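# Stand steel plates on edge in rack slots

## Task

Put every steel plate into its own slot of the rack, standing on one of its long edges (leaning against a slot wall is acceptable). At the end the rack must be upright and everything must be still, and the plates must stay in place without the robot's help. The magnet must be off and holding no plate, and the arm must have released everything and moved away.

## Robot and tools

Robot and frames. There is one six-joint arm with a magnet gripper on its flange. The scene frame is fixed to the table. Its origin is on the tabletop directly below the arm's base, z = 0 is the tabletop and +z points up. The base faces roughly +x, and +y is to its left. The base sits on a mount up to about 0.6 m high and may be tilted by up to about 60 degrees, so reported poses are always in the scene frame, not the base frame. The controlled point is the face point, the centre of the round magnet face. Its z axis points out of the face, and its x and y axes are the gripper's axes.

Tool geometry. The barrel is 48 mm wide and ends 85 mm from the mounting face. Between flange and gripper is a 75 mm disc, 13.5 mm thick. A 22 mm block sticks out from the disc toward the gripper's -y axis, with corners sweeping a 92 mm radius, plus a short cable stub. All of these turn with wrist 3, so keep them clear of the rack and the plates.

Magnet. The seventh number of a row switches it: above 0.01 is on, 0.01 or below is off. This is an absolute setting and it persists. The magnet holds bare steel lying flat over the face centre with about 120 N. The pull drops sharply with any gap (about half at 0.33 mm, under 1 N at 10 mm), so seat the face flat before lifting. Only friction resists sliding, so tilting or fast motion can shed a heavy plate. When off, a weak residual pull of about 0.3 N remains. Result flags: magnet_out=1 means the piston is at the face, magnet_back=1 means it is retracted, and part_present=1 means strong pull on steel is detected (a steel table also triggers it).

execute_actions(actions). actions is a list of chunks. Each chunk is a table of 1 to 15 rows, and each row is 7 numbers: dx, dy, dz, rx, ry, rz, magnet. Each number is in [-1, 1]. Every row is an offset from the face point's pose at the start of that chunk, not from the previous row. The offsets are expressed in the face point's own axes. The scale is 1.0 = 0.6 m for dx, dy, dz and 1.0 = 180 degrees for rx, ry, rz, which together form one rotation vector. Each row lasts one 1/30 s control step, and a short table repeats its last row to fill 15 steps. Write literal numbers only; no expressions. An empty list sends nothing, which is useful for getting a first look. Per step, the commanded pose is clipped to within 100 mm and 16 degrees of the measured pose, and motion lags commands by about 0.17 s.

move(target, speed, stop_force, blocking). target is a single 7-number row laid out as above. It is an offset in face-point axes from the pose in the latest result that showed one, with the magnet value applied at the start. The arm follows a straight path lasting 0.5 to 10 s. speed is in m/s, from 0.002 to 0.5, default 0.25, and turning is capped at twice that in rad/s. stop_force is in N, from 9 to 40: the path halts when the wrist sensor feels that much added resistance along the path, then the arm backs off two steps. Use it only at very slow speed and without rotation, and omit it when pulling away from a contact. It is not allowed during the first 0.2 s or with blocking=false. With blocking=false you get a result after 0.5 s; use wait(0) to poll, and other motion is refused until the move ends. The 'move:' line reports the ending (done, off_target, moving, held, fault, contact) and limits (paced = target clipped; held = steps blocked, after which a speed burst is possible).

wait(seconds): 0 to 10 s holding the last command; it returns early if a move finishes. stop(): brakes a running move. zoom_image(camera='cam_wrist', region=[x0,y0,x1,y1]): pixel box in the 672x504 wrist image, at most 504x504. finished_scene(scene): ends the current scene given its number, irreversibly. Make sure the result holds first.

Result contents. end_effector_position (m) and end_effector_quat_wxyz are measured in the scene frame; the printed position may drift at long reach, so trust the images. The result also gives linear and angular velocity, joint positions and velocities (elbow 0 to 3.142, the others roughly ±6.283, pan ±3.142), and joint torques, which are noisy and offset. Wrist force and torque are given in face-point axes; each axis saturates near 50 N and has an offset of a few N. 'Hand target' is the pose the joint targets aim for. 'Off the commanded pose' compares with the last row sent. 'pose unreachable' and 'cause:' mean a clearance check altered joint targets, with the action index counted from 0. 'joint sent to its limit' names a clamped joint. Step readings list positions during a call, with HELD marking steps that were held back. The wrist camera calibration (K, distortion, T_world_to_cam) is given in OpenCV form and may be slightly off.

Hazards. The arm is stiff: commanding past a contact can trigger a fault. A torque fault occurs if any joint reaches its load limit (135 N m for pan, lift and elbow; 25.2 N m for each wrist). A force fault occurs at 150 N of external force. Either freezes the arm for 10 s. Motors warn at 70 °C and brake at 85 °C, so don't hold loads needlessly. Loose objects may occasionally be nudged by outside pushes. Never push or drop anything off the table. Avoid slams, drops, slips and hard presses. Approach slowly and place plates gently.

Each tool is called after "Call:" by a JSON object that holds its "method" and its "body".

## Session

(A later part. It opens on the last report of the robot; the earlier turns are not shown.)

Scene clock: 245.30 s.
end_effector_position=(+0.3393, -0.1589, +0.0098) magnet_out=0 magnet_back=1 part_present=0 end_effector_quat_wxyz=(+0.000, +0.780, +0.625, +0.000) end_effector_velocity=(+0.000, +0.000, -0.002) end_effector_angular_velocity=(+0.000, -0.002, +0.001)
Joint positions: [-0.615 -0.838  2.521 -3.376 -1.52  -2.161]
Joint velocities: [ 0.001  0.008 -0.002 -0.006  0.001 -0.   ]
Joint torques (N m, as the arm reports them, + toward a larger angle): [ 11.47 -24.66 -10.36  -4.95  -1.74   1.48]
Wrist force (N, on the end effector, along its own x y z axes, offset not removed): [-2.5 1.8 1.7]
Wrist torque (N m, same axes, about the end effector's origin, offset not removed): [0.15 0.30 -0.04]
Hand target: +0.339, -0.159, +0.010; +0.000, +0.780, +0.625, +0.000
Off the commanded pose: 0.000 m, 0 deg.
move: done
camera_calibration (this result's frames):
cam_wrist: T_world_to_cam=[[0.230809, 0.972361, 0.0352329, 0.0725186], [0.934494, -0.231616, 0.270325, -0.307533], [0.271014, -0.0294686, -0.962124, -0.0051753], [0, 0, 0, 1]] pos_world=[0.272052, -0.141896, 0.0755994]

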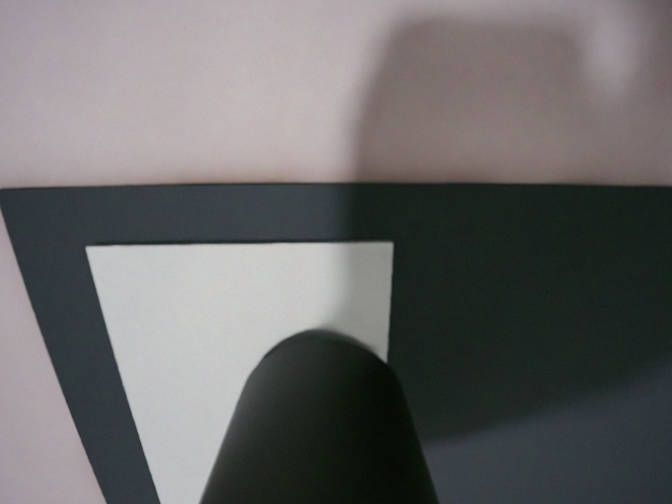

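Call:
{"method": "move", "body": {"target": [0,0,0.015,0,0,0,0], "speed": 0.002, "stop_force": 9}}

Call:
{"method": "execute_actions", "body": {"actions": [[[0,0,-0.0003,0,0,0,1]]]}}

Call:
{"method": "move", "body": {"target": [0,0,-0.15,0,0,0,1], "speed": 0.2}}

Scene clock: 252.80 s.
end_effector_position=(+0.3393, -0.1589, +0.0054) magnet_out=0 magnet_back=1 part_present=0 end_effector_quat_wxyz=(+0.000, +0.780, +0.625, +0.000) end_effector_velocity=(+0.000, +0.000, +0.000) end_effector_angular_velocity=(+0.000, +0.002, +0.001)
Joint positions: [-0.614 -0.821  2.516 -3.389 -1.52  -2.16 ]
Joint velocities: [ 0.001 -0.002 -0.     0.003 -0.001  0.   ]
Joint torques (N m, as the arm reports them, + toward a larger angle): [  5.99 -33.09 -12.32   1.08  -0.61   0.62]
Wrist force (N, on the end effector, along its own x y z axes, offset not removed): [5.2 -13.4 -35.9]
Wrist torque (N m, same axes, about the end effector's origin, offset not removed): [-0.16 -0.61 0.36]
Hand target: +0.339, -0.159, +0.005; +0.000, +0.780, +0.625, +0.000
Off the commanded pose: 0.005 m, 0 deg.
move: contact
camera_calibration (this result's frames):
cam_wrist: T_world_to_cam=[[0.23081, 0.972363, 0.0351731, 0.0726735], [0.934498, -0.2316, 0.270325, -0.306332], [0.271, -0.0295245, -0.962126, -0.00947177], [0, 0, 0, 1]] pos_world=[0.27206, -0.141891, 0.07114]

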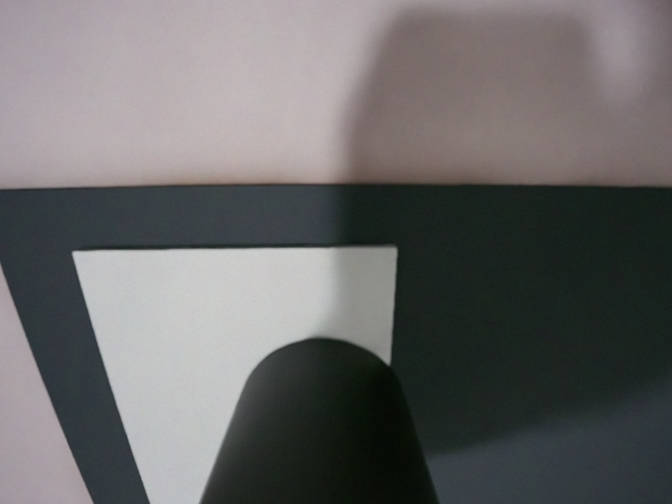

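Scene clock: 253.30 s.
end_effector_position=(+0.3394, -0.1590, +0.0055) magnet_out=1 magnet_back=0 part_present=1 end_effector_quat_wxyz=(+0.000, +0.780, +0.625, +0.000) end_effector_velocity=(-0.001, +0.000, -0.000) end_effector_angular_velocity=(-0.000, +0.002, -0.001)
Joint positions: [-0.614 -0.822  2.516 -3.388 -1.52  -2.16 ]
Joint velocities: [-0.     0.     0.001  0.    -0.002  0.   ]
Joint torques (N m, as the arm reports them, + toward a larger angle): [  4.34 -42.06  13.2   -0.57  -0.09  -1.29]
Wrist force (N, on the end effector, along its own x y z axes, offset not removed): [1.1 -0.6 3.3]
Wrist torque (N m, same axes, about the end effector's origin, offset not removed): [-0.25 -0.10 0.22]
Hand target: +0.339, -0.159, +0.006; +0.000, +0.780, +0.625, +0.000
Off the commanded pose: 0.000 m, 0 deg.
Step readings (end_effector_position):
0: (+0.3393, -0.1589, +0.0054)
1: (+0.3393, -0.1589, +0.0054)
2: (+0.3394, -0.1589, +0.0054)
4: (+0.3394, -0.1589, +0.0055)
8: (+0.3394, -0.1590, +0.0055)
15: end_effector_position above
camera_calibration (this result's frames):
cam_wrist: T_world_to_cam=[[0.230796, 0.97237, 0.0350685, 0.072727], [0.934464, -0.231554, 0.270481, -0.306457], [0.271128, -0.0296557, -0.962086, -0.00939111], [0, 0, 0, 1]] pos_world=[0.272134, -0.141957, 0.0713053]

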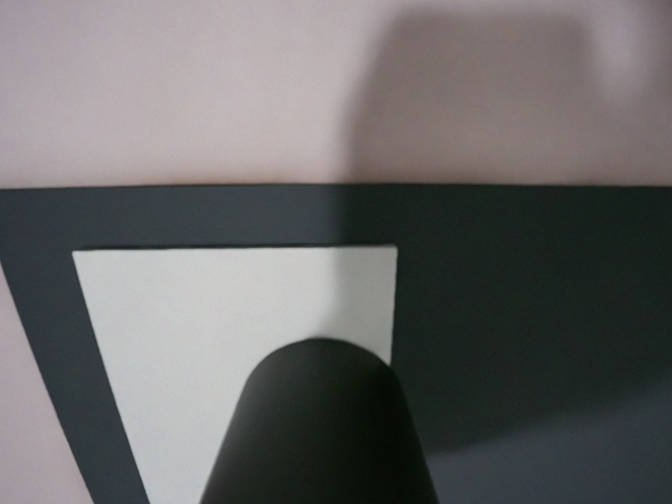

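Scene clock: 254.30 s.
end_effector_position=(+0.3393, -0.1588, +0.0954) magnet_out=1 magnet_back=0 part_present=1 end_effector_quat_wxyz=(+0.000, +0.780, +0.625, +0.000) end_effector_velocity=(+0.000, -0.000, +0.001) end_effector_angular_velocity=(+0.000, +0.001, -0.001)
Joint positions: [-0.628 -1.201  2.581 -3.073 -1.519 -2.174]
Joint velocities: [-0.    -0.007 -0.002  0.01  -0.001  0.001]
Joint torques (N m, as the arm reports them, + toward a larger angle): [ -9.66 -34.51 -18.07  -0.42  -0.42  -1.12]
Wrist force (N, on the end effector, along its own x y z axes, offset not removed): [1.3 0.0 0.9]
Wrist torque (N m, same axes, about the end effector's origin, offset not removed): [-0.08 -0.10 0.30]
Hand target: +0.339, -0.159, +0.096; +0.000, +0.780, +0.625, +0.000
Off the commanded pose: 0.000 m, 0 deg.
move: done
camera_calibration (this result's frames):
cam_wrist: T_world_to_cam=[[0.230804, 0.972364, 0.0351711, 0.0694212], [0.934428, -0.231587, 0.270576, -0.33056], [0.271244, -0.0295854, -0.962056, 0.077086], [0, 0, 0, 1]] pos_world=[0.271953, -0.141775, 0.161161]

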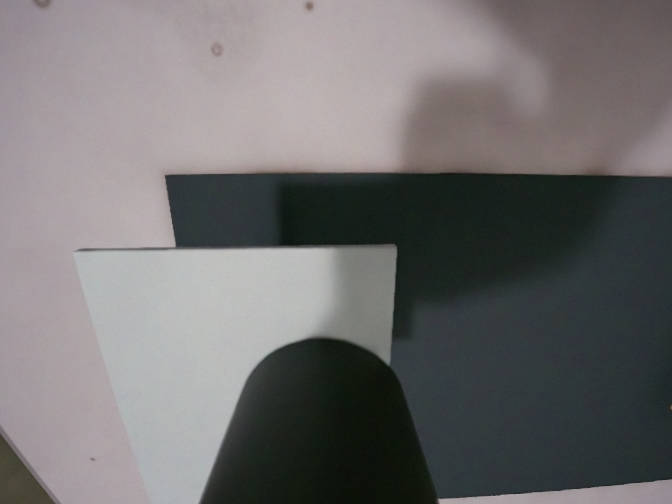

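Call:
{"method": "move", "body": {"target": [0.3276,0.1654,-0.1160,0.3832,0.3861,-0.3832,1], "speed": 0.28}}

Scene clock: 263.03 s.
end_effector_position=(+0.4789, +0.0113, +0.1655) magnet_out=1 magnet_back=0 part_present=1 end_effector_quat_wxyz=(+0.702, -0.080, -0.703, -0.081) end_effector_velocity=(+0.000, +0.000, +0.001) end_effector_angular_velocity=(+0.005, +0.003, +0.005)
Joint positions: [-0.049 -0.683  1.341 -0.788 -1.592 -3.119]
Joint velocities: [ 0.002  0.003 -0.004  0.006 -0.002 -0.004]
Joint torques (N m, as the arm reports them, + toward a larger angle): [ 16.53 -44.1  -26.08   4.99  -2.22  -1.07]
Wrist force (N, on the end effector, along its own x y z axes, offset not removed): [-0.4 1.0 2.7]
Wrist torque (N m, same axes, about the end effector's origin, offset not removed): [0.00 -0.24 0.20]
Hand target: +0.479, +0.011, +0.166; +0.702, -0.080, -0.703, -0.081
Off the commanded pose: 0.000 m, 0 deg.
move: done
camera_calibration (this result's frames):
cam_wrist: T_world_to_cam=[[0.0360401, 0.00508466, 0.999337, -0.186029], [0.480369, 0.876796, -0.0217852, -0.187351], [-0.876326, 0.480836, 0.0291573, 0.491461], [0, 0, 0, 1]] pos_world=[0.527382, -0.0710975, 0.167495]

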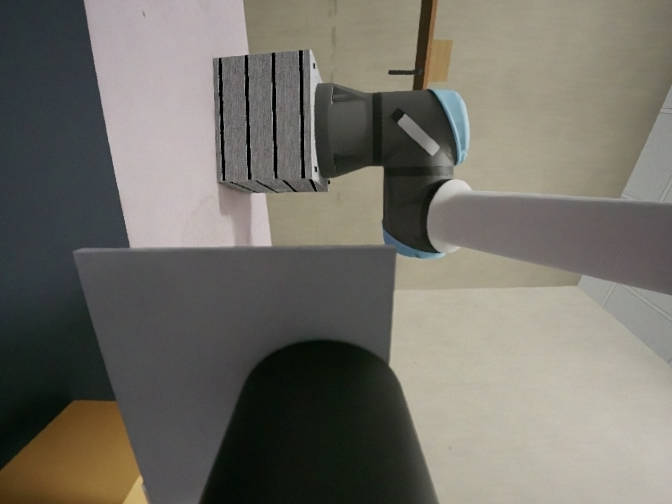

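Call:
{"method": "move", "body": {"target": [-0.040,0.2167,0,0,0,0,1], "speed": 0.2}}

Call:
{"method": "move", "body": {"target": [-0.005,0,0,0,0,0,1], "speed": 0.006}}

Call:
{"method": "zoom_image", "body": {"camera": "cam_wrist", "region": [20,210,120,325]}}

Scene clock: 266.03 s.
end_effector_position=(+0.5083, +0.1378, +0.1415) magnet_out=1 magnet_back=0 part_present=1 end_effector_quat_wxyz=(+0.702, -0.080, -0.703, -0.081) end_effector_velocity=(+0.001, +0.001, -0.000) end_effector_angular_velocity=(+0.000, -0.001, +0.002)
Joint positions: [ 0.142 -0.566  1.182 -0.748 -1.402 -3.094]
Joint velocities: [ 0.001  0.003 -0.005  0.001 -0.     0.   ]
Joint torques (N m, as the arm reports them, + toward a larger angle): [ 13.96 -47.97 -31.29   4.71   2.55   1.59]
Wrist force (N, on the end effector, along its own x y z axes, offset not removed): [-3.8 -2.0 -1.4]
Wrist torque (N m, same axes, about the end effector's origin, offset not removed): [-0.21 0.25 0.21]
Hand target: +0.508, +0.138, +0.141; +0.702, -0.080, -0.703, -0.081
Off the commanded pose: 0.000 m, 0 deg.
move: done
camera_calibration (this result's frames):
cam_wrist: T_world_to_cam=[[0.0360324, 0.00511243, 0.999338, -0.163761], [0.480386, 0.876786, -0.0218064, -0.312928], [-0.876317, 0.480853, 0.0291368, 0.45709], [0, 0, 0, 1]] pos_world=[0.556782, 0.0554146, 0.143511]

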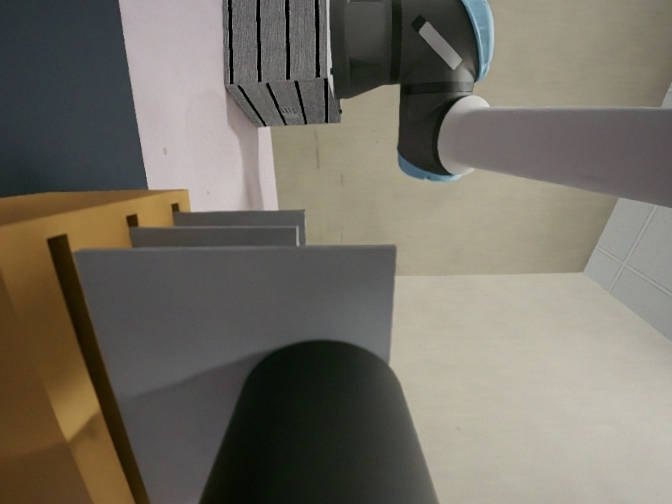

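Scene clock: 266.77 s.
end_effector_position=(+0.5083, +0.1378, +0.1386) magnet_out=1 magnet_back=0 part_present=1 end_effector_quat_wxyz=(+0.702, -0.080, -0.703, -0.081) end_effector_velocity=(-0.000, -0.000, -0.001) end_effector_angular_velocity=(+0.000, -0.001, +0.001)
Joint positions: [ 0.142 -0.561  1.181 -0.752 -1.402 -3.094]
Joint velocities: [-0.     0.001 -0.    -0.001 -0.001 -0.001]
Joint torques (N m, as the arm reports them, + toward a larger angle): [ -5.72 -49.22 -28.29   0.15  -2.23  -0.24]
Wrist force (N, on the end effector, along its own x y z axes, offset not removed): [-2.6 -0.8 1.5]
Wrist torque (N m, same axes, about the end effector's origin, offset not removed): [0.03 0.46 0.13]
Hand target: +0.508, +0.138, +0.139; +0.702, -0.080, -0.703, -0.081
Off the commanded pose: 0.000 m, 0 deg.
move: done
camera_calibration (this result's frames):
cam_wrist: T_world_to_cam=[[0.0360388, 0.00514157, 0.999337, -0.16084], [0.480376, 0.876791, -0.0218347, -0.312996], [-0.876322, 0.480844, 0.0291286, 0.457177], [0, 0, 0, 1]] pos_world=[0.556786, 0.0554279, 0.140582]

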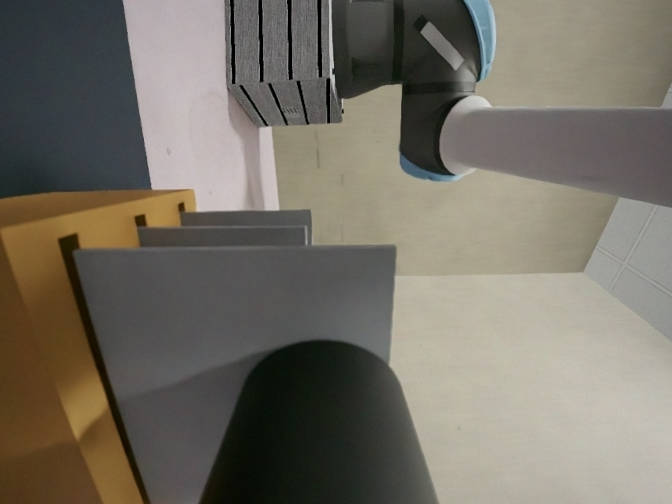

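Region (20, 210, 120, 325) of cam_wrist's 672x504 image, scaled by 4.383, with more detail than that image has; it fills the left 438 columns of this view, and the rest is white.

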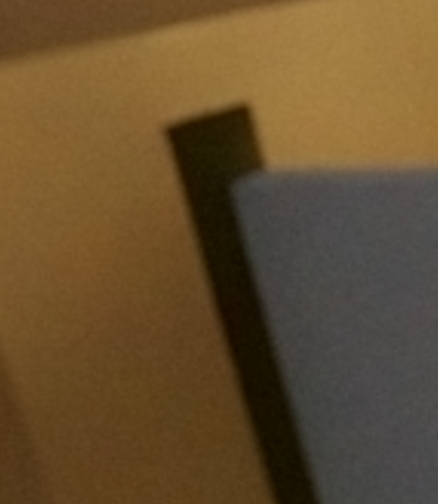

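Call:
{"method": "move", "body": {"target": [-0.0125,0,0,0,0,0,1], "speed": 0.004, "stop_force": 9}}

Scene clock: 270.77 s.
end_effector_position=(+0.5084, +0.1378, +0.1311) magnet_out=1 magnet_back=0 part_present=1 end_effector_quat_wxyz=(+0.702, -0.080, -0.703, -0.081) end_effector_velocity=(-0.000, +0.001, -0.001) end_effector_angular_velocity=(-0.002, -0.000, +0.002)
Joint positions: [ 0.142 -0.549  1.177 -0.76  -1.402 -3.094]
Joint velocities: [ 0.002  0.001 -0.001 -0.001 -0.     0.003]
Joint torques (N m, as the arm reports them, + toward a larger angle): [ -4.56 -48.05 -27.24   0.39  -2.22  -1.27]
Wrist force (N, on the end effector, along its own x y z axes, offset not removed): [-1.8 0.4 3.5]
Wrist torque (N m, same axes, about the end effector's origin, offset not removed): [-0.01 0.07 -0.10]
Hand target: +0.508, +0.138, +0.131; +0.702, -0.080, -0.703, -0.081
Off the commanded pose: 0.000 m, 0 deg.
move: done
camera_calibration (this result's frames):
cam_wrist: T_world_to_cam=[[0.0360384, 0.00514132, 0.999337, -0.153393], [0.480376, 0.876791, -0.0218343, -0.313161], [-0.876322, 0.480845, 0.0291283, 0.457411], [0, 0, 0, 1]] pos_world=[0.556802, 0.0554224, 0.13313]

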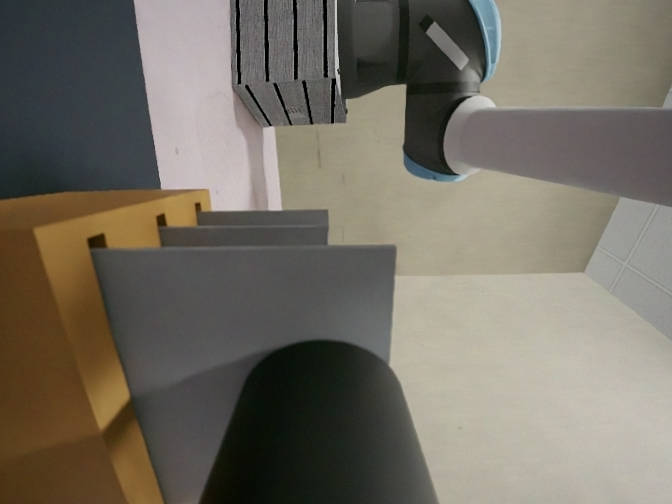

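Call:
{"method": "move", "body": {"target": [-0.0235,0,0,0,0,0,1], "speed": 0.015}}

Call:
{"method": "move", "body": {"target": [-0.012,0,0,0,0,0,1], "speed": 0.002, "stop_force": 9}}

Scene clock: 273.20 s.
end_effector_position=(+0.5084, +0.1378, +0.1172) magnet_out=1 magnet_back=0 part_present=1 end_effector_quat_wxyz=(+0.702, -0.080, -0.703, -0.081) end_effector_velocity=(+0.000, -0.001, -0.002) end_effector_angular_velocity=(-0.000, -0.001, -0.000)
Joint positions: [ 0.141 -0.524  1.168 -0.776 -1.403 -3.094]
Joint velocities: [-0.001  0.003 -0.002 -0.002 -0.001  0.   ]
Joint torques (N m, as the arm reports them, + toward a larger angle): [ -5.16 -46.86 -26.02   0.74  -1.93  -1.41]
Wrist force (N, on the end effector, along its own x y z axes, offset not removed): [-3.1 3.7 1.0]
Wrist torque (N m, same axes, about the end effector's origin, offset not removed): [0.24 0.05 0.02]
Hand target: +0.508, +0.138, +0.117; +0.702, -0.080, -0.703, -0.081
Off the commanded pose: 0.000 m, 0 deg.
move: done
camera_calibration (this result's frames):
cam_wrist: T_world_to_cam=[[0.0360369, 0.00514134, 0.999337, -0.139477], [0.480377, 0.87679, -0.0218336, -0.31347], [-0.876321, 0.480845, 0.029127, 0.457845], [0, 0, 0, 1]] pos_world=[0.55683, 0.0554117, 0.119204]

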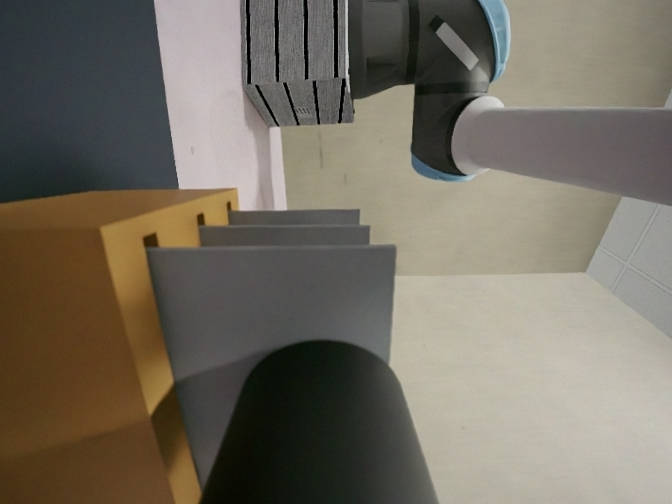

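Scene clock: 275.03 s.
end_effector_position=(+0.5084, +0.1378, +0.1142) magnet_out=1 magnet_back=0 part_present=1 end_effector_quat_wxyz=(+0.702, -0.080, -0.703, -0.081) end_effector_velocity=(+0.000, +0.000, +0.000) end_effector_angular_velocity=(+0.000, -0.001, +0.001)
Joint positions: [ 0.14  -0.519  1.166 -0.779 -1.403 -3.094]
Joint velocities: [ 0.    -0.001 -0.001  0.    -0.001 -0.   ]
Joint torques (N m, as the arm reports them, + toward a larger angle): [ -4.82 -60.28 -18.26  -0.93  -2.05  -0.89]
Wrist force (N, on the end effector, along its own x y z axes, offset not removed): [9.9 -0.7 -1.0]
Wrist torque (N m, same axes, about the end effector's origin, offset not removed): [-0.03 0.20 0.01]
Hand target: +0.508, +0.138, +0.114; +0.702, -0.080, -0.703, -0.081
Off the commanded pose: 0.004 m, 0 deg.
move: contact
camera_calibration (this result's frames):
cam_wrist: T_world_to_cam=[[0.0360097, 0.00512839, 0.999338, -0.136495], [0.480381, 0.876788, -0.0218093, -0.313549], [-0.87632, 0.480849, 0.0291093, 0.457964], [0, 0, 0, 1]] pos_world=[0.556861, 0.0554047, 0.116235]

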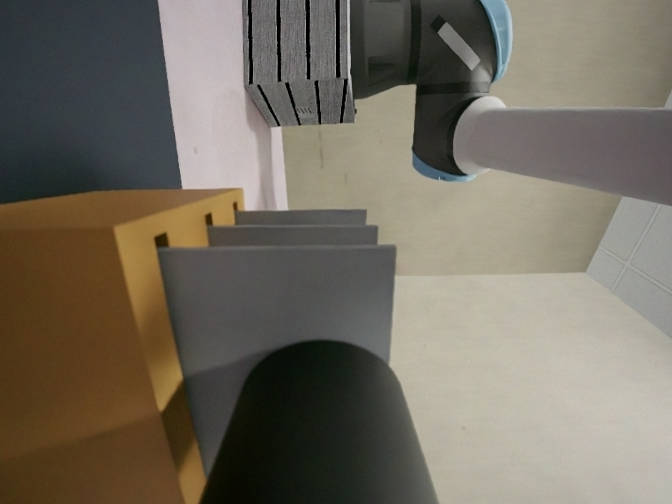

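Call:
{"method": "execute_actions", "body": {"actions": [[[0.0004,0,0,0,0,0,0]]]}}

Call:
{"method": "move", "body": {"target": [0,0,-0.03,0,0,0,0], "speed": 0.05}}

Call:
{"method": "move", "body": {"target": [0.14,0,-0.05,0,0,0,0], "speed": 0.2}}

Scene clock: 277.77 s.
end_effector_position=(+0.5084, +0.1378, +0.1145) magnet_out=0 magnet_back=1 part_present=0 end_effector_quat_wxyz=(+0.702, -0.080, -0.703, -0.081) end_effector_velocity=(-0.000, +0.000, -0.000) end_effector_angular_velocity=(+0.000, +0.000, +0.001)
Joint positions: [ 0.14  -0.52   1.167 -0.779 -1.403 -3.094]
Joint velocities: [ 0.001  0.    -0.     0.    -0.    -0.   ]
Joint torques (N m, as the arm reports them, + toward a larger angle): [  7.26 -66.4   -4.37   4.04   0.27   0.12]
Wrist force (N, on the end effector, along its own x y z axes, offset not removed): [0.7 -0.6 1.1]
Wrist torque (N m, same axes, about the end effector's origin, offset not removed): [-0.03 -0.04 0.27]
Hand target: +0.508, +0.138, +0.114; +0.702, -0.080, -0.703, -0.081
Off the commanded pose: 0.000 m, 0 deg.
Step readings (end_effector_position):
0: (+0.5084, +0.1378, +0.1143)
1: (+0.5084, +0.1378, +0.1143)
2: (+0.5084, +0.1378, +0.1144)
4: (+0.5084, +0.1378, +0.1144)
8: (+0.5084, +0.1378, +0.1144)
15: end_effector_position above
camera_calibration (this result's frames):
cam_wrist: T_world_to_cam=[[0.0360231, 0.00512766, 0.999338, -0.136737], [0.480381, 0.876789, -0.0218151, -0.313531], [-0.87632, 0.480848, 0.0291214, 0.457957], [0, 0, 0, 1]] pos_world=[0.556857, 0.0553938, 0.116471]

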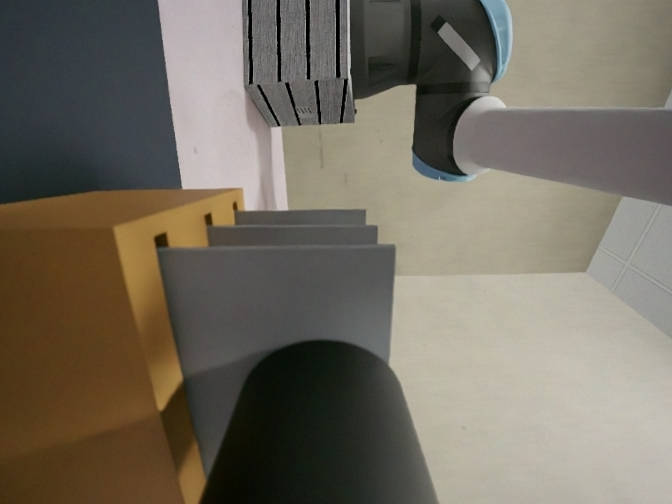

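Scene clock: 278.57 s.
end_effector_position=(+0.5258, +0.1338, +0.1145) magnet_out=0 magnet_back=1 part_present=0 end_effector_quat_wxyz=(+0.702, -0.080, -0.703, -0.081) end_effector_velocity=(+0.002, -0.001, -0.000) end_effector_angular_velocity=(+0.001, +0.000, -0.003)
Joint positions: [ 0.136 -0.487  1.089 -0.734 -1.408 -3.095]
Joint velocities: [-0.002  0.003 -0.008  0.004  0.001 -0.001]
Joint torques (N m, as the arm reports them, + toward a larger angle): [ -4.82 -48.5  -27.75   3.94  -2.15  -1.27]
Wrist force (N, on the end effector, along its own x y z axes, offset not removed): [-1.4 -1.9 1.1]
Wrist torque (N m, same axes, about the end effector's origin, offset not removed): [-0.19 -0.05 0.10]
Hand target: +0.526, +0.134, +0.115; +0.702, -0.080, -0.703, -0.081
Off the commanded pose: 0.000 m, 0 deg.
move: done
camera_calibration (this result's frames):
cam_wrist: T_world_to_cam=[[0.0359907, 0.00513527, 0.999339, -0.137372], [0.480393, 0.876782, -0.0218066, -0.318348], [-0.876315, 0.48086, 0.0290891, 0.475141], [0, 0, 0, 1]] pos_world=[0.57425, 0.0513512, 0.116518]

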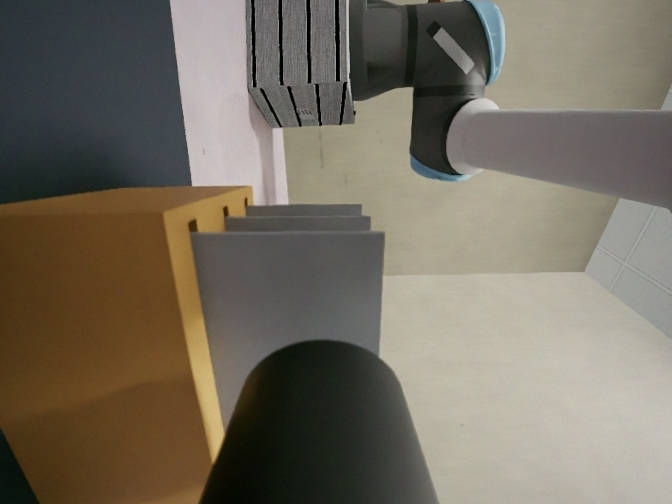

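Scene clock: 279.53 s.
end_effector_position=(+0.5548, +0.1271, +0.1985) magnet_out=0 magnet_back=1 part_present=0 end_effector_quat_wxyz=(+0.702, -0.080, -0.703, -0.081) end_effector_velocity=(+0.000, +0.000, +0.001) end_effector_angular_velocity=(+0.000, +0.000, +0.001)
Joint positions: [ 0.135 -0.56   0.985 -0.557 -1.409 -3.095]
Joint velocities: [ 0.001 -0.001 -0.002  0.003 -0.    -0.   ]
Joint torques (N m, as the arm reports them, + toward a larger angle): [ -6.06 -68.26 -25.56   4.09  -2.24  -1.36]
Wrist force (N, on the end effector, along its own x y z axes, offset not removed): [-1.1 3.2 -0.4]
Wrist torque (N m, same axes, about the end effector's origin, offset not removed): [0.24 0.06 -0.14]
Hand target: +0.555, +0.127, +0.199; +0.702, -0.080, -0.703, -0.081
Off the commanded pose: 0.000 m, 0 deg.
move: done
camera_calibration (this result's frames):
cam_wrist: T_world_to_cam=[[0.0359906, 0.00514121, 0.999339, -0.222284], [0.480404, 0.876776, -0.0218121, -0.324558], [-0.876309, 0.480871, 0.0290858, 0.501323], [0, 0, 0, 1]] pos_world=[0.603233, 0.0446354, 0.200477]

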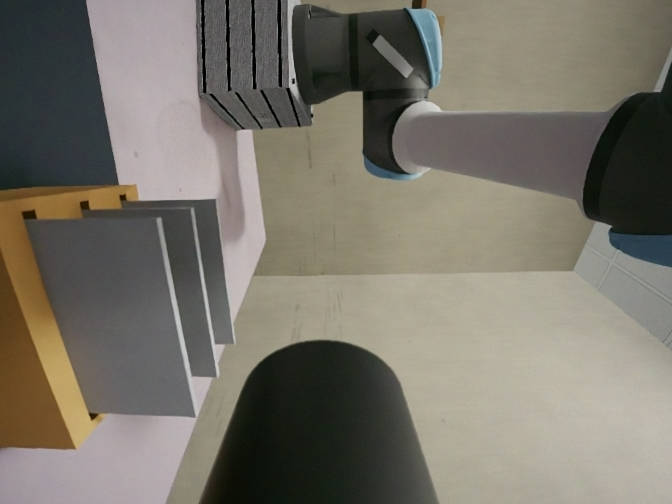

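All three plates are standing in their slots and the arm is clear.

Call:
{"method": "finished_scene", "body": {"scene": 2}}

The scene is finished: the task was done.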